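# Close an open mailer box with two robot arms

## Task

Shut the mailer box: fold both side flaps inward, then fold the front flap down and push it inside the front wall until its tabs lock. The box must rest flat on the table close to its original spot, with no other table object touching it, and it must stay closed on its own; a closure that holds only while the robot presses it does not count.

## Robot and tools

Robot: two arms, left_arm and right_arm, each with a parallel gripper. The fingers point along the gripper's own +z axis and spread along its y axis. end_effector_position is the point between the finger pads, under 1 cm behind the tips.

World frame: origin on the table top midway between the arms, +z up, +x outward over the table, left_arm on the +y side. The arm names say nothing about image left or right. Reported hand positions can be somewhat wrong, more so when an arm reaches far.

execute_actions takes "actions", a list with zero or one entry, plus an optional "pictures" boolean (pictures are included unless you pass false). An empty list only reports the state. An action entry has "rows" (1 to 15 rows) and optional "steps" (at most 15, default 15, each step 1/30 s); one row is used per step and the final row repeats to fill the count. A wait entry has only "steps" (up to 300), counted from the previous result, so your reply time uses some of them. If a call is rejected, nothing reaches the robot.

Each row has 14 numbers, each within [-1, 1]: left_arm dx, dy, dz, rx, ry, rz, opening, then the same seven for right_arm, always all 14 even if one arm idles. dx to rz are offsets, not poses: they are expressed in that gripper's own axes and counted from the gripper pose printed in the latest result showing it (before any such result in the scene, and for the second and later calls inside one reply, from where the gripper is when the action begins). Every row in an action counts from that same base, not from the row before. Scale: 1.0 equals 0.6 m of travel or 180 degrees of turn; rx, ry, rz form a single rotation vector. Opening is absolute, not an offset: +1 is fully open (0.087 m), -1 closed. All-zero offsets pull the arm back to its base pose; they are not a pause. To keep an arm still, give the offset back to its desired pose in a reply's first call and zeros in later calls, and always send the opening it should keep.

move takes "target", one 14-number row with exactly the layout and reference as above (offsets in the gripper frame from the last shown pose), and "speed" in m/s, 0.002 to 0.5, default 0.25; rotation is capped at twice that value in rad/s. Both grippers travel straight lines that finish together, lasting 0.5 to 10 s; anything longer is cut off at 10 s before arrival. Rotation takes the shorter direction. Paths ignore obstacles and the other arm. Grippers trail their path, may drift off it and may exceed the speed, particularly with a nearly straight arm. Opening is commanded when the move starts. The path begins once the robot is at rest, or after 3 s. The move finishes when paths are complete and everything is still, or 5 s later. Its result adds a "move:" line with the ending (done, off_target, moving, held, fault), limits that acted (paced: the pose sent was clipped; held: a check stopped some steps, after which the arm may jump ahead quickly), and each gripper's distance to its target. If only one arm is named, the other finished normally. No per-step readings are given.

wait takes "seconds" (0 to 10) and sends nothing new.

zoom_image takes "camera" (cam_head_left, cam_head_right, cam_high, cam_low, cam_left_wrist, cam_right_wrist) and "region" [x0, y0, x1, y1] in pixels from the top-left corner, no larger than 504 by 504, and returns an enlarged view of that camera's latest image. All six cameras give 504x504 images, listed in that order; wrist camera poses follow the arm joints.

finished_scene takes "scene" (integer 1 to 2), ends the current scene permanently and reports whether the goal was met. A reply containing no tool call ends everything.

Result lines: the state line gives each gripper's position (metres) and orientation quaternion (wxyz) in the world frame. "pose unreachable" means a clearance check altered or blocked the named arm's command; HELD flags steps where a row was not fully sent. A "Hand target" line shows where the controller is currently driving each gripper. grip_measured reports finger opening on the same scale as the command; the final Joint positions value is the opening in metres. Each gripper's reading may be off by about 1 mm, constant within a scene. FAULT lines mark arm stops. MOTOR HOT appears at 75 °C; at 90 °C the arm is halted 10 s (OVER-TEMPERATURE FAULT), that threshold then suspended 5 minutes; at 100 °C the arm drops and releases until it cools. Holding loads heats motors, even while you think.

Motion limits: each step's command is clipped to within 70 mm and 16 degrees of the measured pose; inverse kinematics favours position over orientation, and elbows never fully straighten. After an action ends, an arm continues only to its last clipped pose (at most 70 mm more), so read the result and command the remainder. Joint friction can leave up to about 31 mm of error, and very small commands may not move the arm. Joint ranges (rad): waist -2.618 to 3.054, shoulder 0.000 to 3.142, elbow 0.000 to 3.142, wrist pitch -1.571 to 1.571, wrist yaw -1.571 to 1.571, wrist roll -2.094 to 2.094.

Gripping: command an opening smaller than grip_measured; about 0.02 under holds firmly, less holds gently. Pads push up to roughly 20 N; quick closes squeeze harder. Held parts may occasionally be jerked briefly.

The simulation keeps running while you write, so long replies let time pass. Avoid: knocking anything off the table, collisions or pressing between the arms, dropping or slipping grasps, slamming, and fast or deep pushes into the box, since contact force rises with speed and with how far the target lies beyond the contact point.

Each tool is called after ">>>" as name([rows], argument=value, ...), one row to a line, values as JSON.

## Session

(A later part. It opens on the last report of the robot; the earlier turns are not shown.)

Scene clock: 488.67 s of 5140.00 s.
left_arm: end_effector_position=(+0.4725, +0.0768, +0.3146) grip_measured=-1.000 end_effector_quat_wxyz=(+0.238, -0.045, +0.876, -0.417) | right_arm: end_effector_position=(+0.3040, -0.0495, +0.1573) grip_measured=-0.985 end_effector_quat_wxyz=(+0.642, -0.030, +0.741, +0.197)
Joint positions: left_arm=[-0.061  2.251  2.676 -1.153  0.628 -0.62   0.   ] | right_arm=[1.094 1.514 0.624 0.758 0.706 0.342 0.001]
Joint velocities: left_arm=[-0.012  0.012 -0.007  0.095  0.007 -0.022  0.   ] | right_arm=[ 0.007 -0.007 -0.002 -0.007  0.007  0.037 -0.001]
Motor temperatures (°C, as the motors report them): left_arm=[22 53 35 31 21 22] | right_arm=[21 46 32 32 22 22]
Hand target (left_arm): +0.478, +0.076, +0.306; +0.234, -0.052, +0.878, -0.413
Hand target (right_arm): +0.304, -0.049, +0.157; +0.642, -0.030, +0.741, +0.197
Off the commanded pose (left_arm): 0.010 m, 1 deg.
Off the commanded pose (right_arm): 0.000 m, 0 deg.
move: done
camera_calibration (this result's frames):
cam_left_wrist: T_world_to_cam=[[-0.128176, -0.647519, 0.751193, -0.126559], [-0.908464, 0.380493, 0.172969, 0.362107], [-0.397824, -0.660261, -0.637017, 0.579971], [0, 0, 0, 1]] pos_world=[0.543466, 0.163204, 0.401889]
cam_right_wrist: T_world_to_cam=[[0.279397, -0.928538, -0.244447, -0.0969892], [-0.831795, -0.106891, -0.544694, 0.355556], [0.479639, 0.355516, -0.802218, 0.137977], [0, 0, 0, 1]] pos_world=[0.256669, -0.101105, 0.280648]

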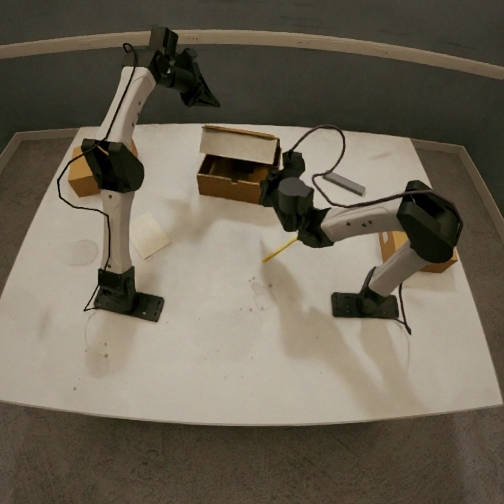

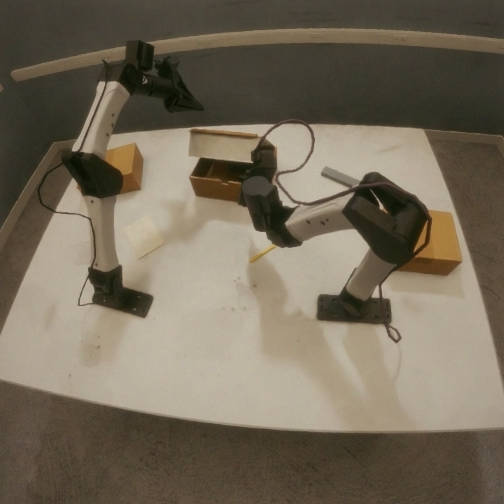

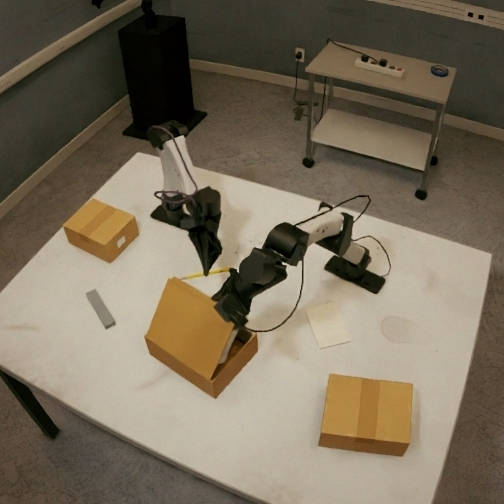

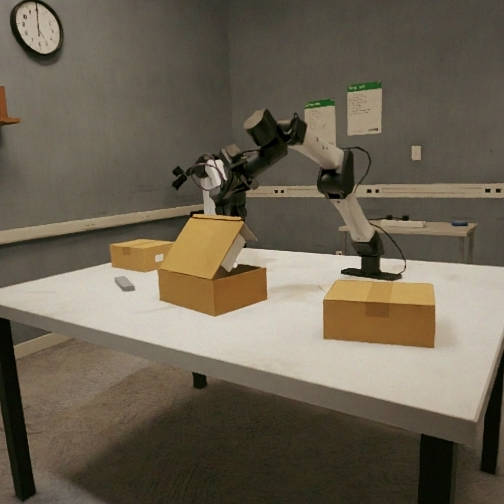

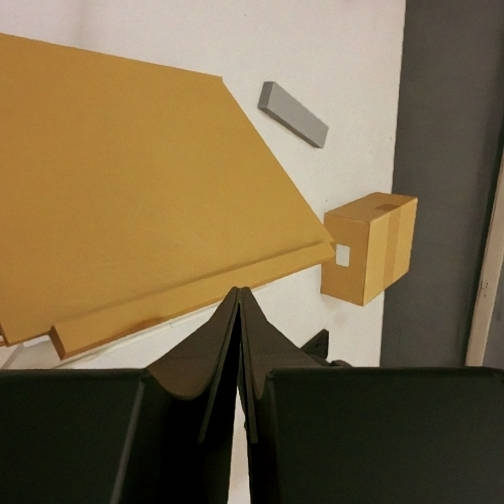

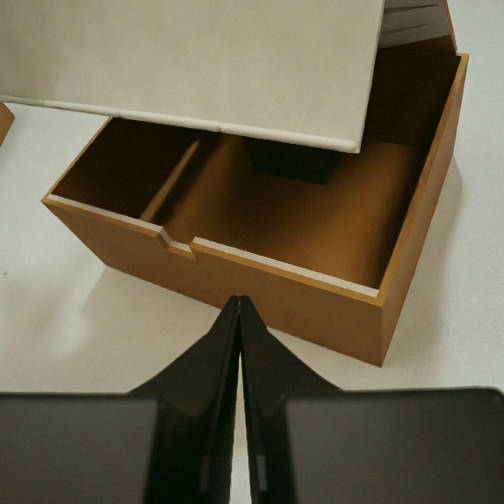

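>>> move(target=[0.075,0.15,0.108,0,0,0,-1, 0,0,0,0,0,0,-1], speed=0.1)

>>> move(target=[0,0,0,0,0,0,-1, 0,0,0.2,0,0,0,-1], speed=0.06)

Scene clock: 494.17 s of 5140.00 s.
left_arm: end_effector_position=(+0.4760, +0.0764, +0.1991) grip_measured=-1.000 end_effector_quat_wxyz=(+0.242, -0.041, +0.875, -0.416) | right_arm: end_effector_position=(+0.3040, -0.0495, +0.1573) grip_measured=-0.985 end_effector_quat_wxyz=(+0.642, -0.030, +0.741, +0.197)
Joint positions: left_arm=[-0.061  2.021  1.809 -0.511  0.626 -0.614  0.   ] | right_arm=[1.094 1.514 0.624 0.758 0.706 0.342 0.001]
Joint velocities: left_arm=[ 0.002 -0.012  0.002  0.051 -0.022 -0.007  0.   ] | right_arm=[ 0.002  0.012  0.002 -0.007  0.007 -0.051 -0.001]
Motor temperatures (°C, as the motors report them): left_arm=[22 53 35 32 21 22] | right_arm=[21 45 32 32 22 22]
Hand target (left_arm): +0.473, +0.076, +0.196; +0.238, -0.045, +0.876, -0.417
Hand target (right_arm): +0.304, -0.049, +0.157; +0.642, -0.030, +0.741, +0.197
Off the commanded pose (left_arm): 0.005 m, 1 deg.
Off the commanded pose (right_arm): 0.000 m, 0 deg.
After step 90, 0.70 s passed at rest.
move: done
camera_calibration (this result's frames):
cam_left_wrist: T_world_to_cam=[[-0.137771, -0.649128, 0.748099, -0.0343484], [-0.909385, 0.382193, 0.164156, 0.387427], [-0.392476, -0.657694, -0.642962, 0.505954], [0, 0, 0, 1]] pos_world=[0.546163, 0.162395, 0.287407]
cam_right_wrist: T_world_to_cam=[[0.279397, -0.928538, -0.244447, -0.0969892], [-0.831795, -0.106891, -0.544694, 0.355556], [0.479639, 0.355516, -0.802218, 0.137977], [0, 0, 0, 1]] pos_world=[0.256669, -0.101105, 0.280648]

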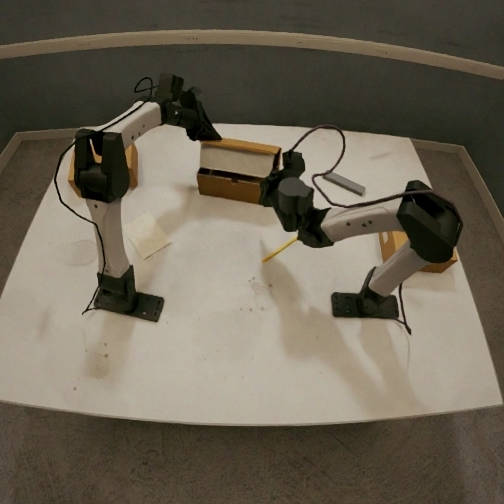

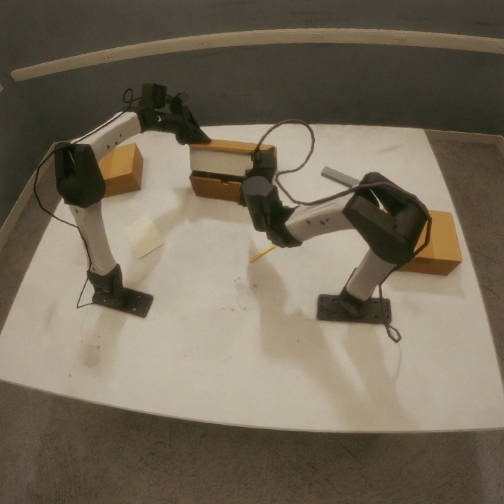

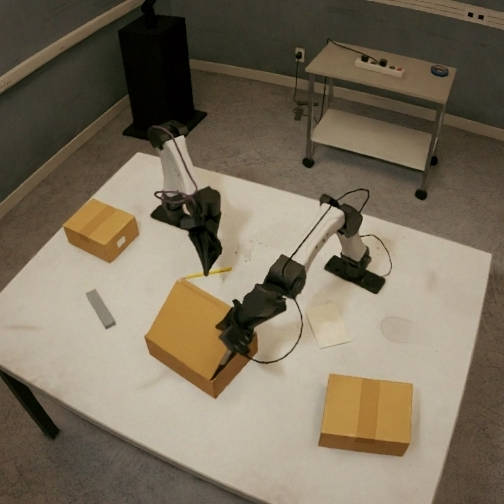

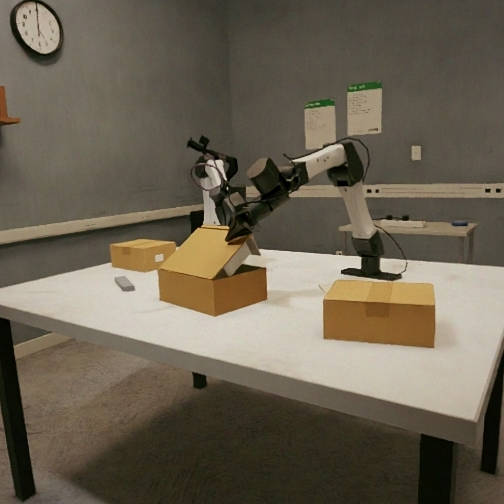

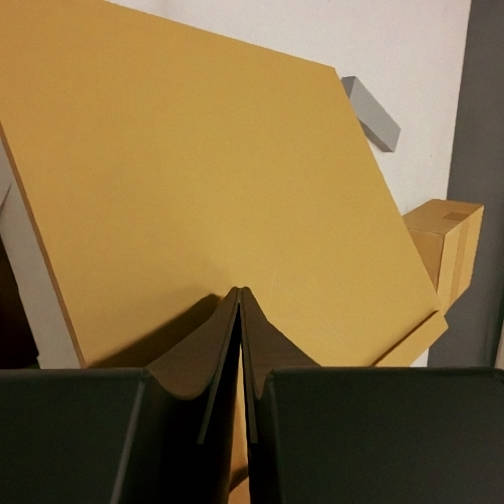

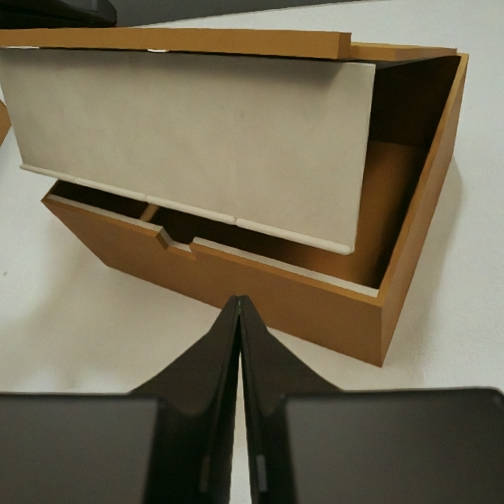

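Scene clock: 496.47 s of 5140.00 s.
left_arm: end_effector_position=(+0.4760, +0.0764, +0.1991) grip_measured=-1.000 end_effector_quat_wxyz=(+0.242, -0.041, +0.875, -0.416) | right_arm: end_effector_position=(+0.4087, -0.0129, +0.1419) grip_measured=-0.985 end_effector_quat_wxyz=(+0.636, -0.030, +0.746, +0.195)
Joint positions: left_arm=[-0.061  2.021  1.809 -0.511  0.626 -0.614  0.   ] | right_arm=[0.896 1.87  0.974 0.764 0.509 0.322 0.001]
Joint velocities: left_arm=[-0.007  0.022  0.002 -0.066 -0.007 -0.007  0.   ] | right_arm=[ 0.002 -0.002 -0.007 -0.022  0.022 -0.066 -0.001]
Motor temperatures (°C, as the motors report them): left_arm=[22 53 35 32 21 22] | right_arm=[21 44 32 32 22 22]
Hand target (left_arm): +0.476, +0.076, +0.199; +0.242, -0.041, +0.875, -0.416
Hand target (right_arm): +0.416, -0.010, +0.147; +0.641, -0.030, +0.741, +0.197
Off the commanded pose (left_arm): 0.000 m, 0 deg.
Off the commanded pose (right_arm): 0.009 m, 1 deg.
move: done
camera_calibration (this result's frames):
cam_left_wrist: T_world_to_cam=[[-0.137771, -0.649128, 0.748099, -0.0343484], [-0.909385, 0.382193, 0.164156, 0.387427], [-0.392476, -0.657694, -0.642962, 0.505954], [0, 0, 0, 1]] pos_world=[0.546163, 0.162395, 0.287407]
cam_right_wrist: T_world_to_cam=[[0.275082, -0.929758, -0.244705, -0.0943074], [-0.839911, -0.108545, -0.531758, 0.439632], [0.467845, 0.351807, -0.810773, 0.0684429], [0, 0, 0, 1]] pos_world=[0.363174, -0.0640419, 0.266192]

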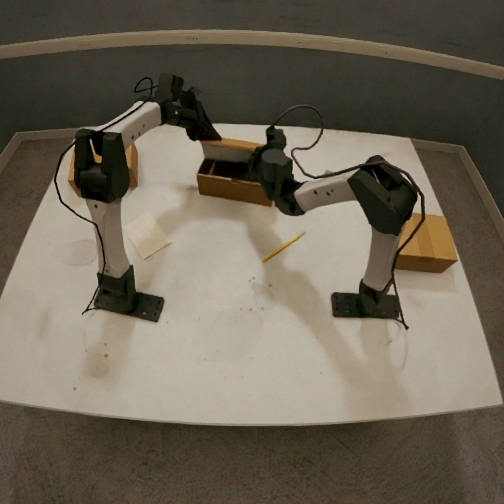

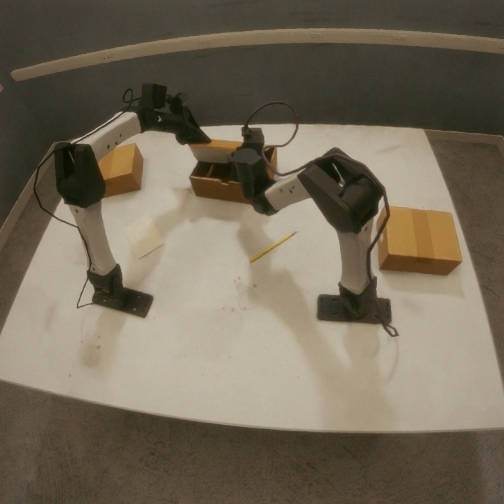

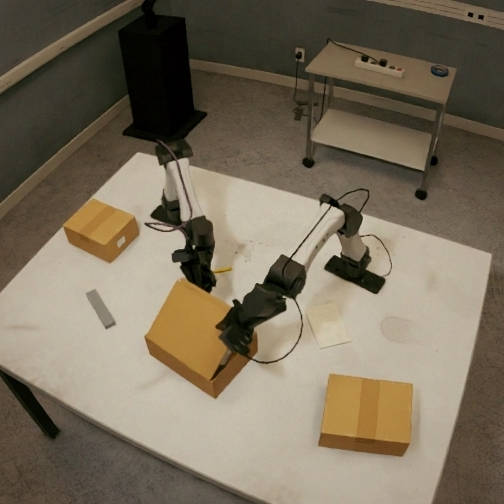

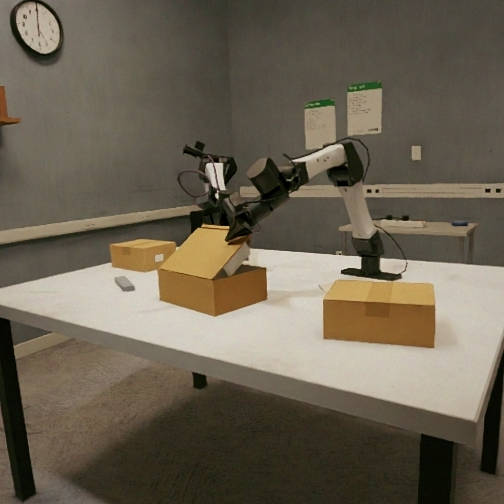

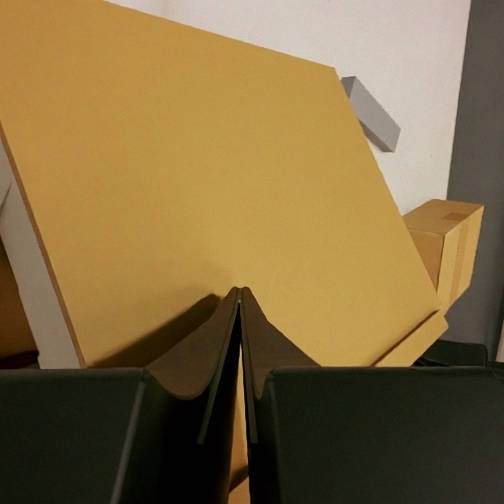

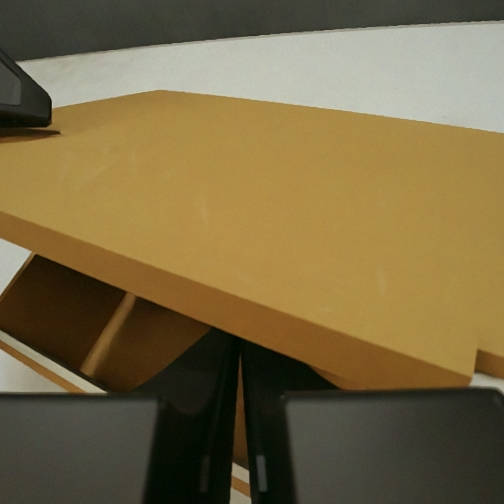

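>>> move(target=[0.025,0.05,0.035,0,0,0,-1, 0.04,0,-0.01,0,0,0,-1], speed=0.04)

>>> move(target=[0.01,0.02,0.015,0,0,0,-1, 0,0,-0.12,0,0,0,-1], speed=0.06)

Scene clock: 502.67 s of 5140.00 s.
left_arm: end_effector_position=(+0.4802, +0.0749, +0.1750) grip_measured=-1.000 end_effector_quat_wxyz=(+0.257, -0.034, +0.869, -0.422) | right_arm: end_effector_position=(+0.3979, -0.0081, +0.1236) grip_measured=-0.985 end_effector_quat_wxyz=(+0.631, -0.038, +0.750, +0.194)
Joint positions: left_arm=[-0.061  2.021  1.693 -0.36   0.63  -0.614  0.   ] | right_arm=[0.922 1.899 0.938 0.814 0.523 0.322 0.001]
Joint velocities: left_arm=[-0.012 -0.002  0.007  0.037 -0.051 -0.022  0.   ] | right_arm=[ 0.002  0.002 -0.007 -0.051 -0.051  0.037  0.   ]
Motor temperatures (°C, as the motors report them): left_arm=[22 53 36 32 21 22] | right_arm=[21 43 33 33 22 22]
Hand target (left_arm): +0.476, +0.077, +0.160; +0.242, -0.041, +0.875, -0.416
Hand target (right_arm): +0.399, -0.010, +0.120; +0.635, -0.030, +0.747, +0.195
Off the commanded pose (left_arm): 0.016 m, 2 deg.
Off the commanded pose (right_arm): 0.005 m, 1 deg.
After step 90, 1.97 s passed at rest.
move: off_target (left_arm)
camera_calibration (this result's frames):
cam_left_wrist: T_world_to_cam=[[-0.165234, -0.641013, 0.749533, -0.00431865], [-0.913423, 0.386086, 0.128824, 0.403612], [-0.371963, -0.663355, -0.649311, 0.482839], [0, 0, 0, 1]] pos_world=[0.547553, 0.161696, 0.264755]
cam_right_wrist: T_world_to_cam=[[0.284941, -0.92934, -0.234809, -0.0964384], [-0.842828, -0.12623, -0.523171, 0.421266], [0.456564, 0.346976, -0.819242, 0.0623946], [0, 0, 0, 1]] pos_world=[0.354047, -0.0580973, 0.248866]

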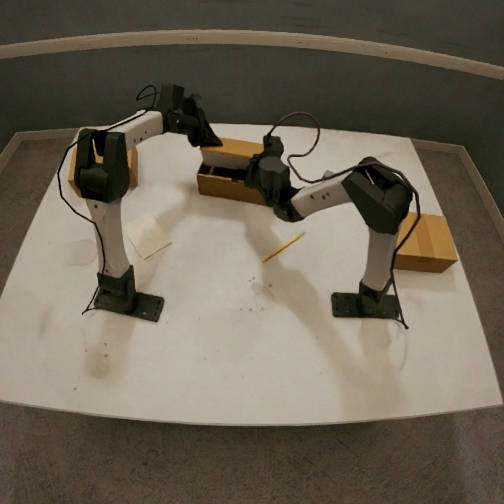

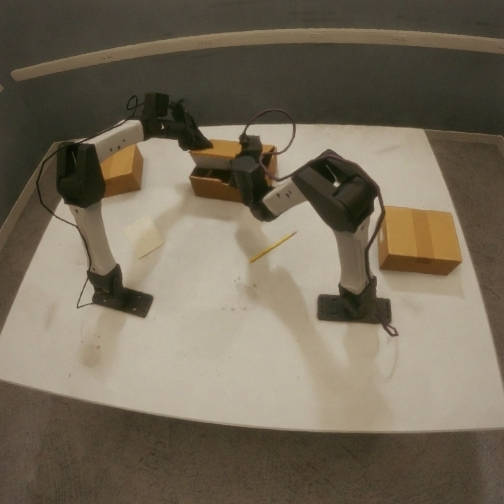

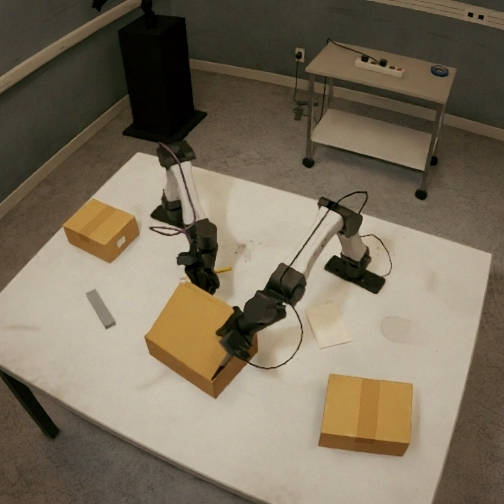

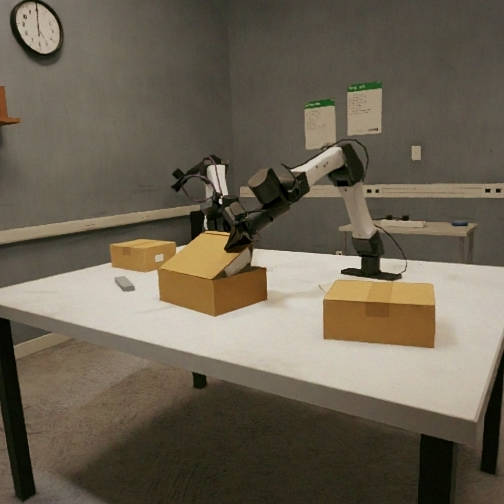

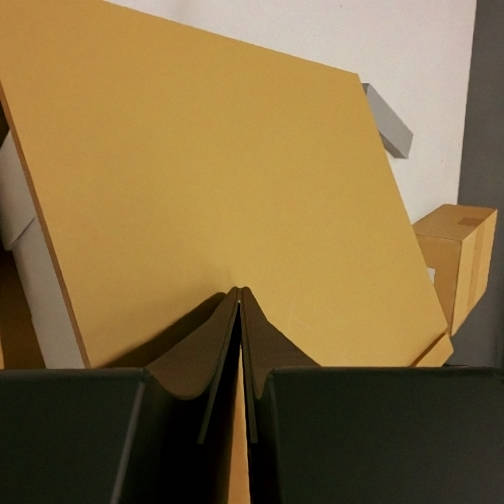

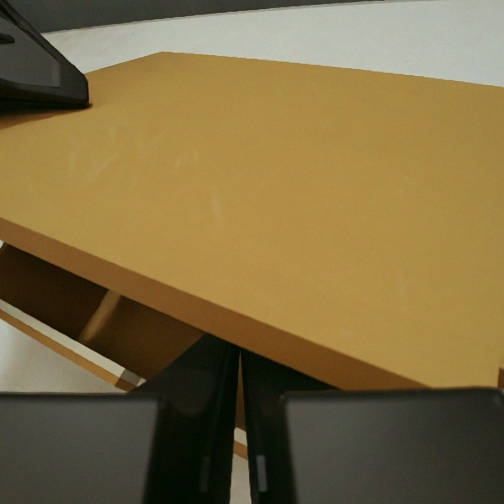

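Scene clock: 504.17 s of 5140.00 s.
left_arm: end_effector_position=(+0.4838, +0.0741, +0.1731) grip_measured=-1.000 end_effector_quat_wxyz=(+0.268, -0.029, +0.864, -0.425) | right_arm: end_effector_position=(+0.3352, -0.0297, +0.1261) grip_measured=-0.985 end_effector_quat_wxyz=(+0.628, -0.046, +0.753, +0.188)
Joint positions: left_arm=[-0.061  2.021  1.67  -0.308  0.63  -0.614  0.   ] | right_arm=[1.031 1.707 0.719 0.815 0.627 0.332 0.001]
Joint velocities: left_arm=[ 0.012 -0.007  0.012 -0.022  0.081  0.007  0.   ] | right_arm=[ 0.017 -0.017 -0.012  0.051 -0.022  0.022 -0.001]
Motor temperatures (°C, as the motors report them): left_arm=[22 53 36 32 21 22] | right_arm=[21 43 32 33 22 22]
Hand target (left_arm): +0.481, +0.075, +0.159; +0.256, -0.034, +0.869, -0.422
Hand target (right_arm): +0.331, -0.032, +0.132; +0.632, -0.038, +0.750, +0.194
Off the commanded pose (left_arm): 0.014 m, 2 deg.
Off the commanded pose (right_arm): 0.008 m, 1 deg.
move: off_target (left_arm)
camera_calibration (this result's frames):
cam_left_wrist: T_world_to_cam=[[-0.185831, -0.636212, 0.7488, 0.00689303], [-0.916585, 0.386823, 0.101191, 0.413761], [-0.354032, -0.667534, -0.655026, 0.475025], [0, 0, 0, 1]] pos_world=[0.548702, 0.161429, 0.264124]
cam_right_wrist: T_world_to_cam=[[0.287918, -0.932824, -0.21666, -0.101478], [-0.845091, -0.141067, -0.515675, 0.366364], [0.450471, 0.33157, -0.828937, 0.103443], [0, 0, 0, 1]] pos_world=[0.292231, -0.0772777, 0.252686]

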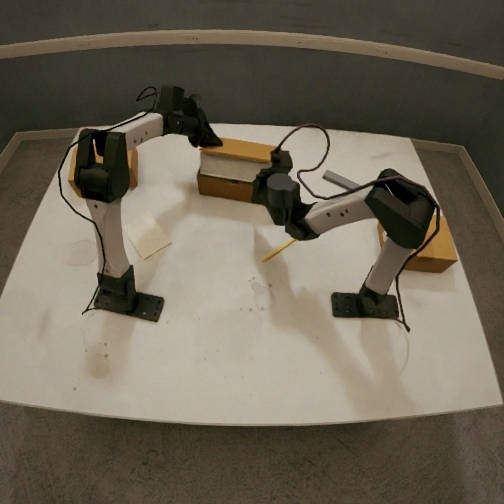

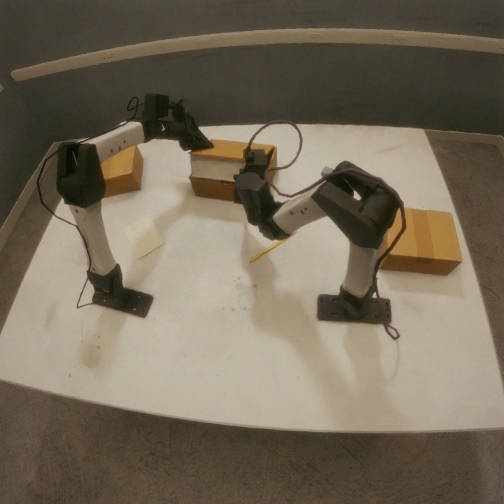

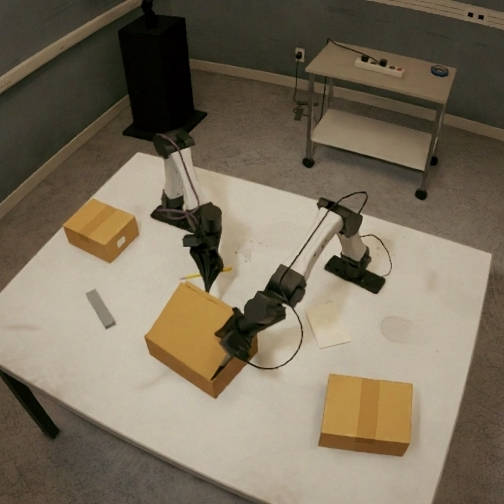

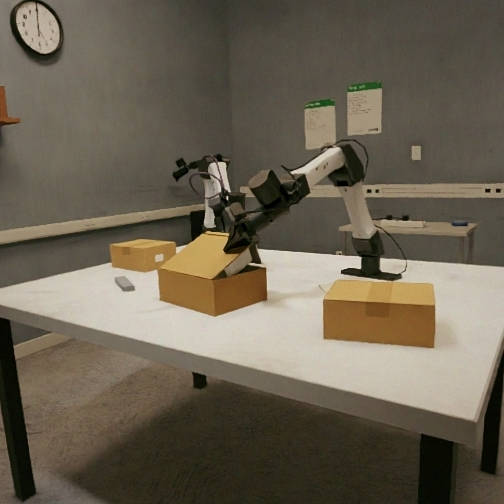

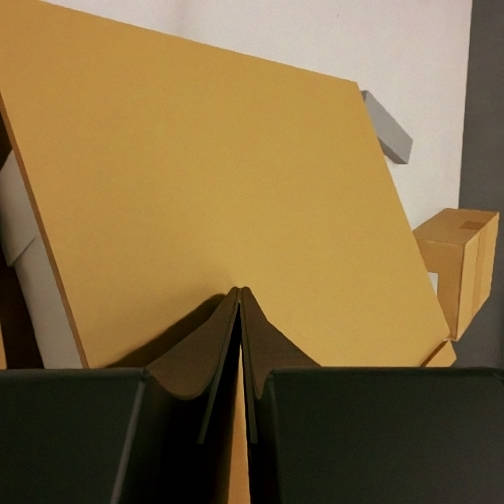

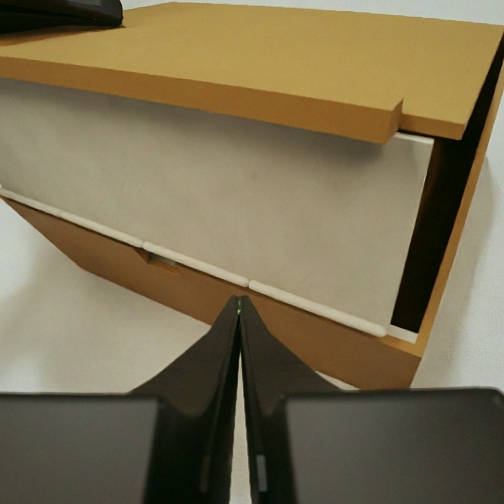

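Too early. Redo.

>>> move(target=[0,0,0,0,0,0,-1, -0.02,0,0.12,0,0,0,-1], speed=0.06)

>>> move(target=[0.035,0.055,0.035,0,0,0,-1, 0,0,0,0,0,0,-1], speed=0.04)

Scene clock: 507.63 s of 5140.00 s.
left_arm: end_effector_position=(+0.4845, +0.0739, +0.1737) grip_measured=-1.000 end_effector_quat_wxyz=(+0.270, -0.029, +0.863, -0.425) | right_arm: end_effector_position=(+0.3958, -0.0086, +0.1255) grip_measured=-0.985 end_effector_quat_wxyz=(+0.625, -0.047, +0.756, +0.191)
Joint positions: left_arm=[-0.061  2.021  1.67  -0.304  0.63  -0.614  0.   ] | right_arm=[0.922 1.878 0.944 0.765 0.512 0.318 0.001]
Joint velocities: left_arm=[-0.007  0.017  0.012  0.022  0.022  0.022  0.   ] | right_arm=[ 0.017 -0.017 -0.007  0.066 -0.051 -0.037  0.001]
Motor temperatures (°C, as the motors report them): left_arm=[22 53 36 33 21 22] | right_arm=[21 43 33 33 22 22]
Hand target (left_arm): +0.484, +0.074, +0.173; +0.268, -0.029, +0.864, -0.425
Hand target (right_arm): +0.404, -0.008, +0.128; +0.628, -0.046, +0.754, +0.188
Off the commanded pose (left_arm): 0.001 m, 0 deg.
Off the commanded pose (right_arm): 0.009 m, 1 deg.
move: done
camera_calibration (this result's frames):
cam_left_wrist: T_world_to_cam=[[-0.189169, -0.635434, 0.748624, 0.00803173], [-0.917026, 0.386926, 0.0967012, 0.415357], [-0.35111, -0.668215, -0.655904, 0.474362], [0, 0, 0, 1]] pos_world=[0.548965, 0.161367, 0.264958]
cam_right_wrist: T_world_to_cam=[[0.291241, -0.930751, -0.221091, -0.100088], [-0.848776, -0.144791, -0.508542, 0.420736], [0.441314, 0.335765, -0.832168, 0.0726599], [0, 0, 0, 1]] pos_world=[0.354195, -0.056635, 0.252299]

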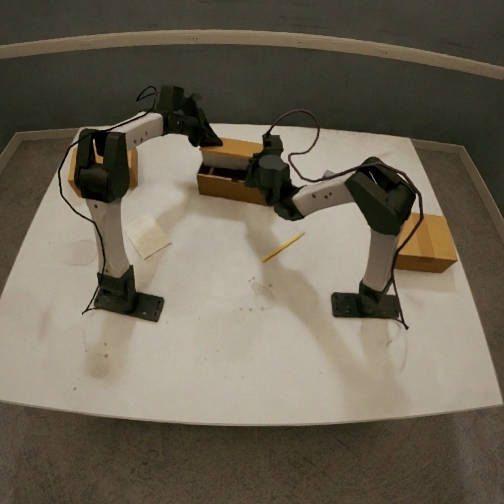

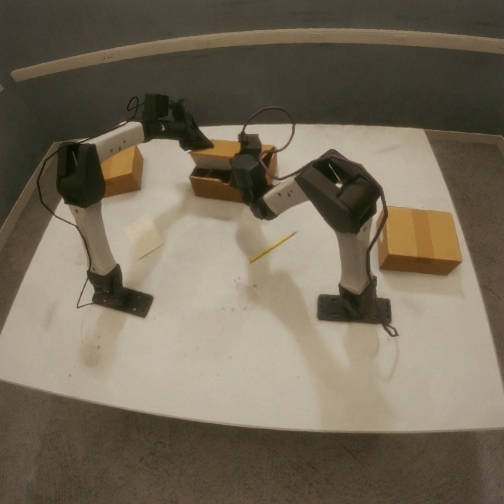

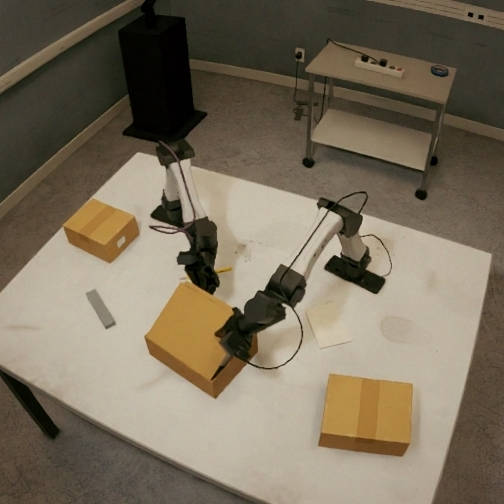

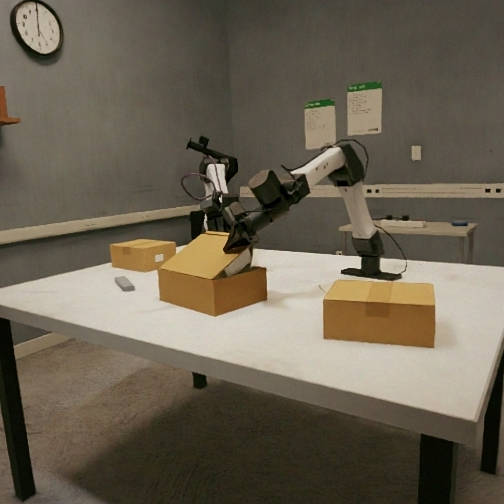

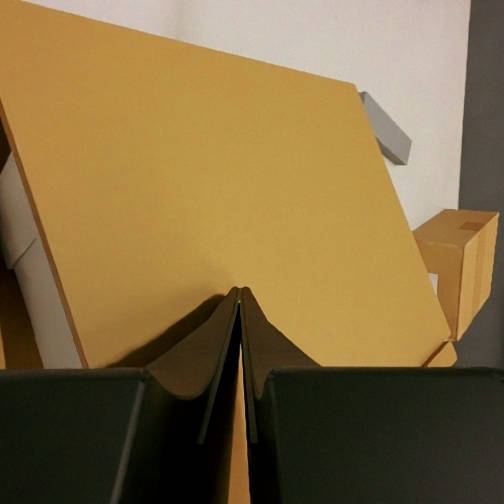

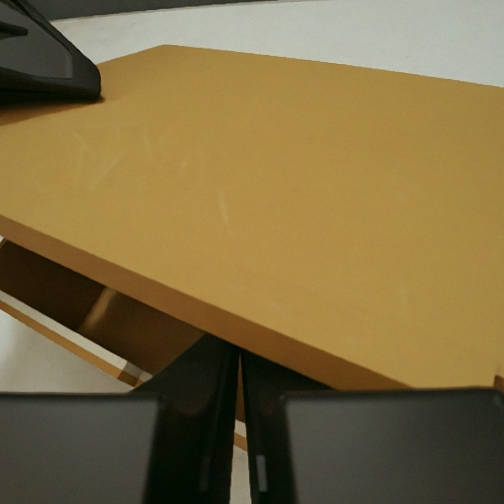

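Scene clock: 508.97 s of 5140.00 s.
left_arm: end_effector_position=(+0.4918, +0.0718, +0.1604) grip_measured=-1.000 end_effector_quat_wxyz=(+0.305, -0.013, +0.847, -0.436) | right_arm: end_effector_position=(+0.3929, -0.0088, +0.1183) grip_measured=-0.985 end_effector_quat_wxyz=(+0.615, -0.055, +0.764, +0.185)
Joint positions: left_arm=[-0.061  2.021  1.566 -0.114  0.633 -0.615  0.   ] | right_arm=[0.924 1.878 0.944 0.733 0.507 0.318 0.001]
Joint velocities: left_arm=[-0.002 -0.037  0.007 -0.022  0.007  0.051  0.   ] | right_arm=[-0.002 -0.032  0.007 -0.022  0.022 -0.022 -0.   ]
Motor temperatures (°C, as the motors report them): left_arm=[22 53 36 33 21 22] | right_arm=[21 43 33 33 22 22]
Hand target (left_arm): +0.482, +0.074, +0.130; +0.270, -0.029, +0.863, -0.425
Hand target (right_arm): +0.396, -0.009, +0.125; +0.624, -0.047, +0.756, +0.191
Off the commanded pose (left_arm): 0.032 m, 5 deg.
Off the commanded pose (right_arm): 0.008 m, 2 deg.
move: off_target (left_arm)
camera_calibration (this result's frames):
cam_left_wrist: T_world_to_cam=[[-0.251363, -0.618868, 0.744191, 0.0481909], [-0.920751, 0.389924, 0.0132606, 0.439214], [-0.298385, -0.681881, -0.667836, 0.443691], [0, 0, 0, 1]] pos_world=[0.548911, 0.161108, 0.254625]
cam_right_wrist: T_world_to_cam=[[0.294132, -0.933482, -0.205175, -0.104053], [-0.858032, -0.163332, -0.486933, 0.415548], [0.421032, 0.31927, -0.848999, 0.0778987], [0, 0, 0, 1]] pos_world=[0.354361, -0.0541299, 0.247131]

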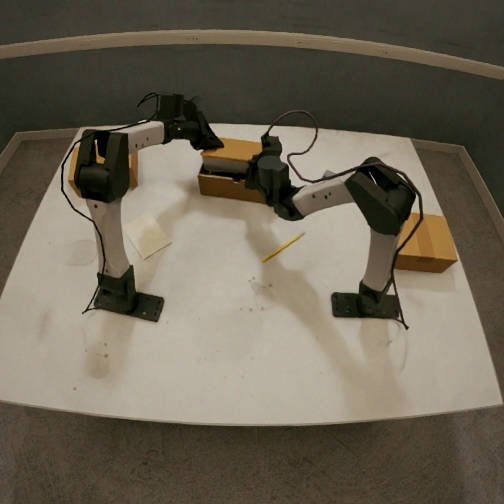

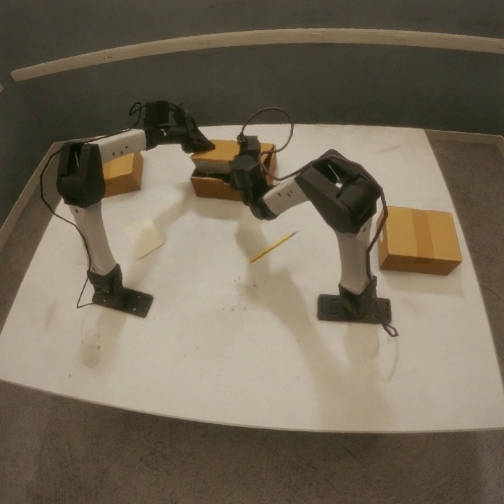

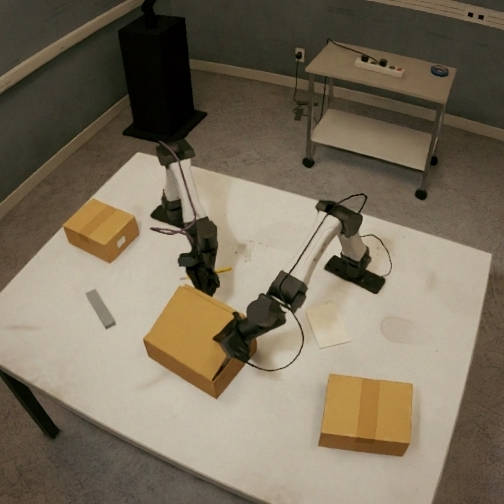

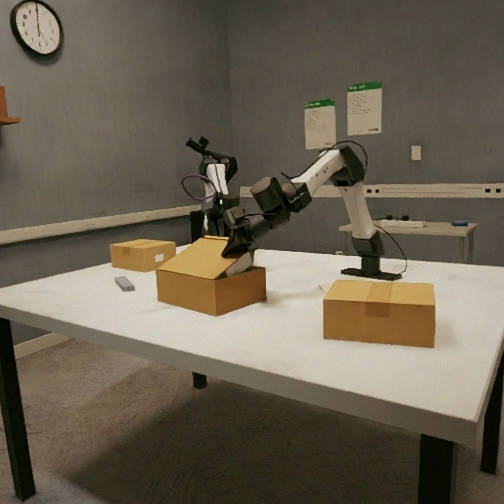

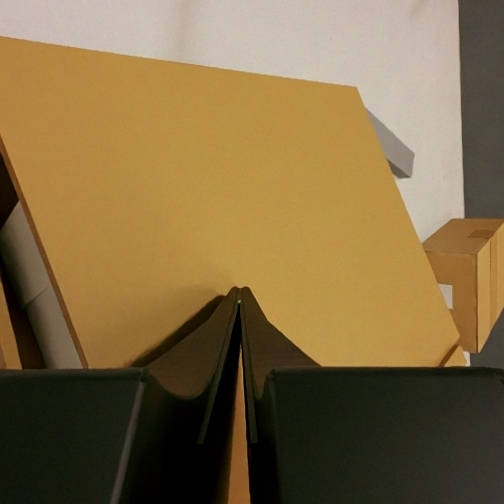

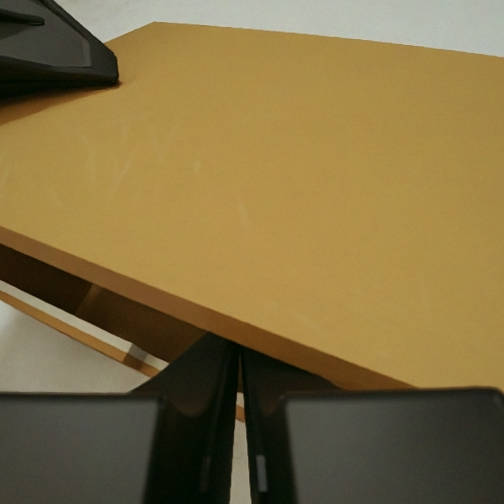

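>>> move(target=[0.05,0.06,0.03,0,0,0,-1, 0,0,-0.12,0,0,0,-1], speed=0.04)

Scene clock: 512.57 s of 5140.00 s.
left_arm: end_effector_position=(+0.4896, +0.0722, +0.1313) grip_measured=-1.000 end_effector_quat_wxyz=(+0.322, -0.006, +0.838, -0.440) | right_arm: end_effector_position=(+0.3321, -0.0303, +0.1286) grip_measured=-0.985 end_effector_quat_wxyz=(+0.617, -0.058, +0.763, +0.183)
Joint positions: left_arm=[-0.061  2.03   1.433  0.071  0.633 -0.615  0.   ] | right_arm=[1.03  1.673 0.735 0.726 0.61  0.335 0.001]
Joint velocities: left_arm=[-0.002  0.002  0.002  0.007 -0.007  0.081  0.   ] | right_arm=[-0.017  0.007  0.012  0.066 -0.007  0.022 -0.001]
Motor temperatures (°C, as the motors report them): left_arm=[22 53 35 33 21 22] | right_arm=[21 43 32 33 22 22]
Hand target (left_arm): +0.485, +0.072, +0.111; +0.304, -0.013, +0.847, -0.436
Hand target (right_arm): +0.327, -0.034, +0.130; +0.616, -0.055, +0.764, +0.184
Off the commanded pose (left_arm): 0.021 m, 2 deg.
Off the commanded pose (right_arm): 0.007 m, 0 deg.
move: off_target (left_arm)
camera_calibration (this result's frames):
cam_left_wrist: T_world_to_cam=[[-0.282122, -0.611507, 0.739234, 0.0847241], [-0.920311, 0.390149, -0.0284898, 0.442639], [-0.27099, -0.688362, -0.672846, 0.41166], [0, 0, 0, 1]] pos_world=[0.542824, 0.162485, 0.226963]
cam_right_wrist: T_world_to_cam=[[0.297394, -0.933764, -0.199101, -0.106033], [-0.855009, -0.167669, -0.490761, 0.364256], [0.424872, 0.316183, -0.848241, 0.117543], [0, 0, 0, 1]] pos_world=[0.293035, -0.0751002, 0.257357]

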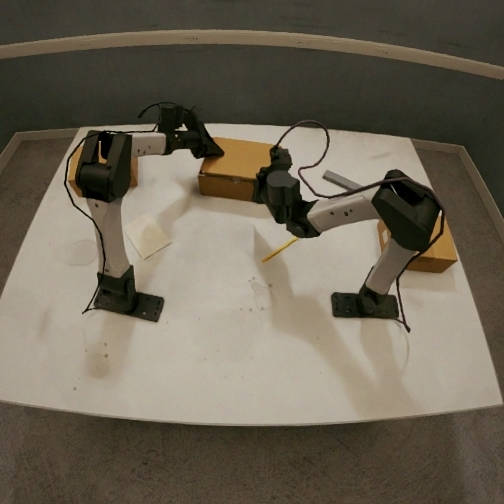

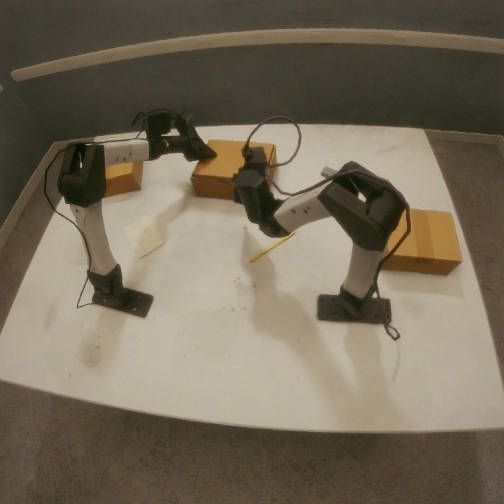

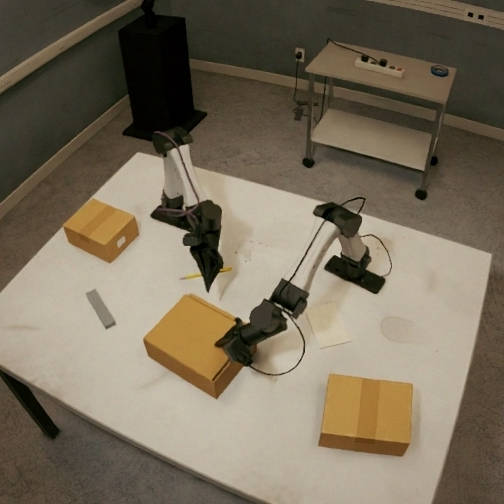

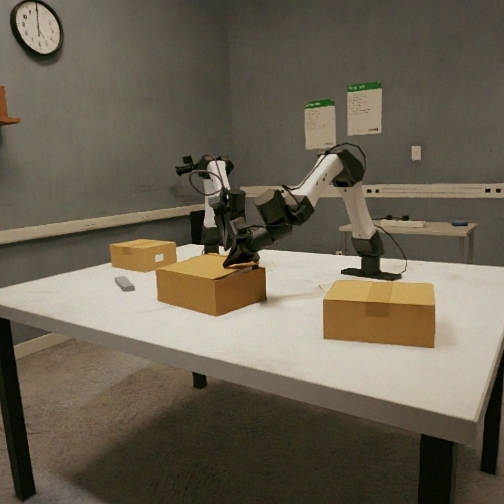

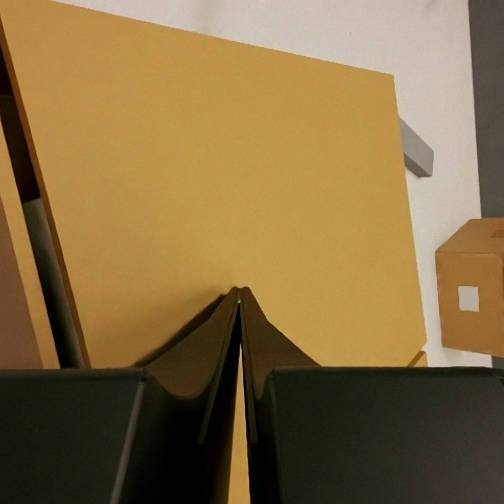

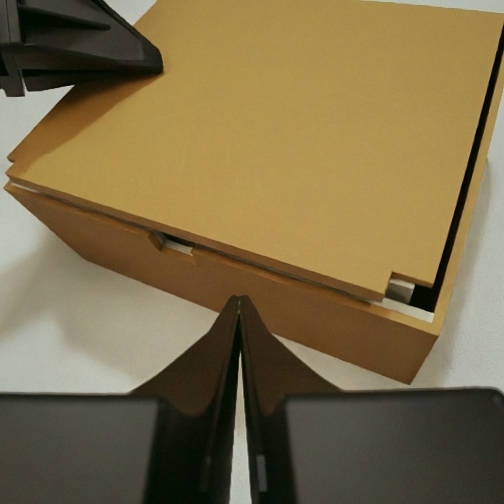

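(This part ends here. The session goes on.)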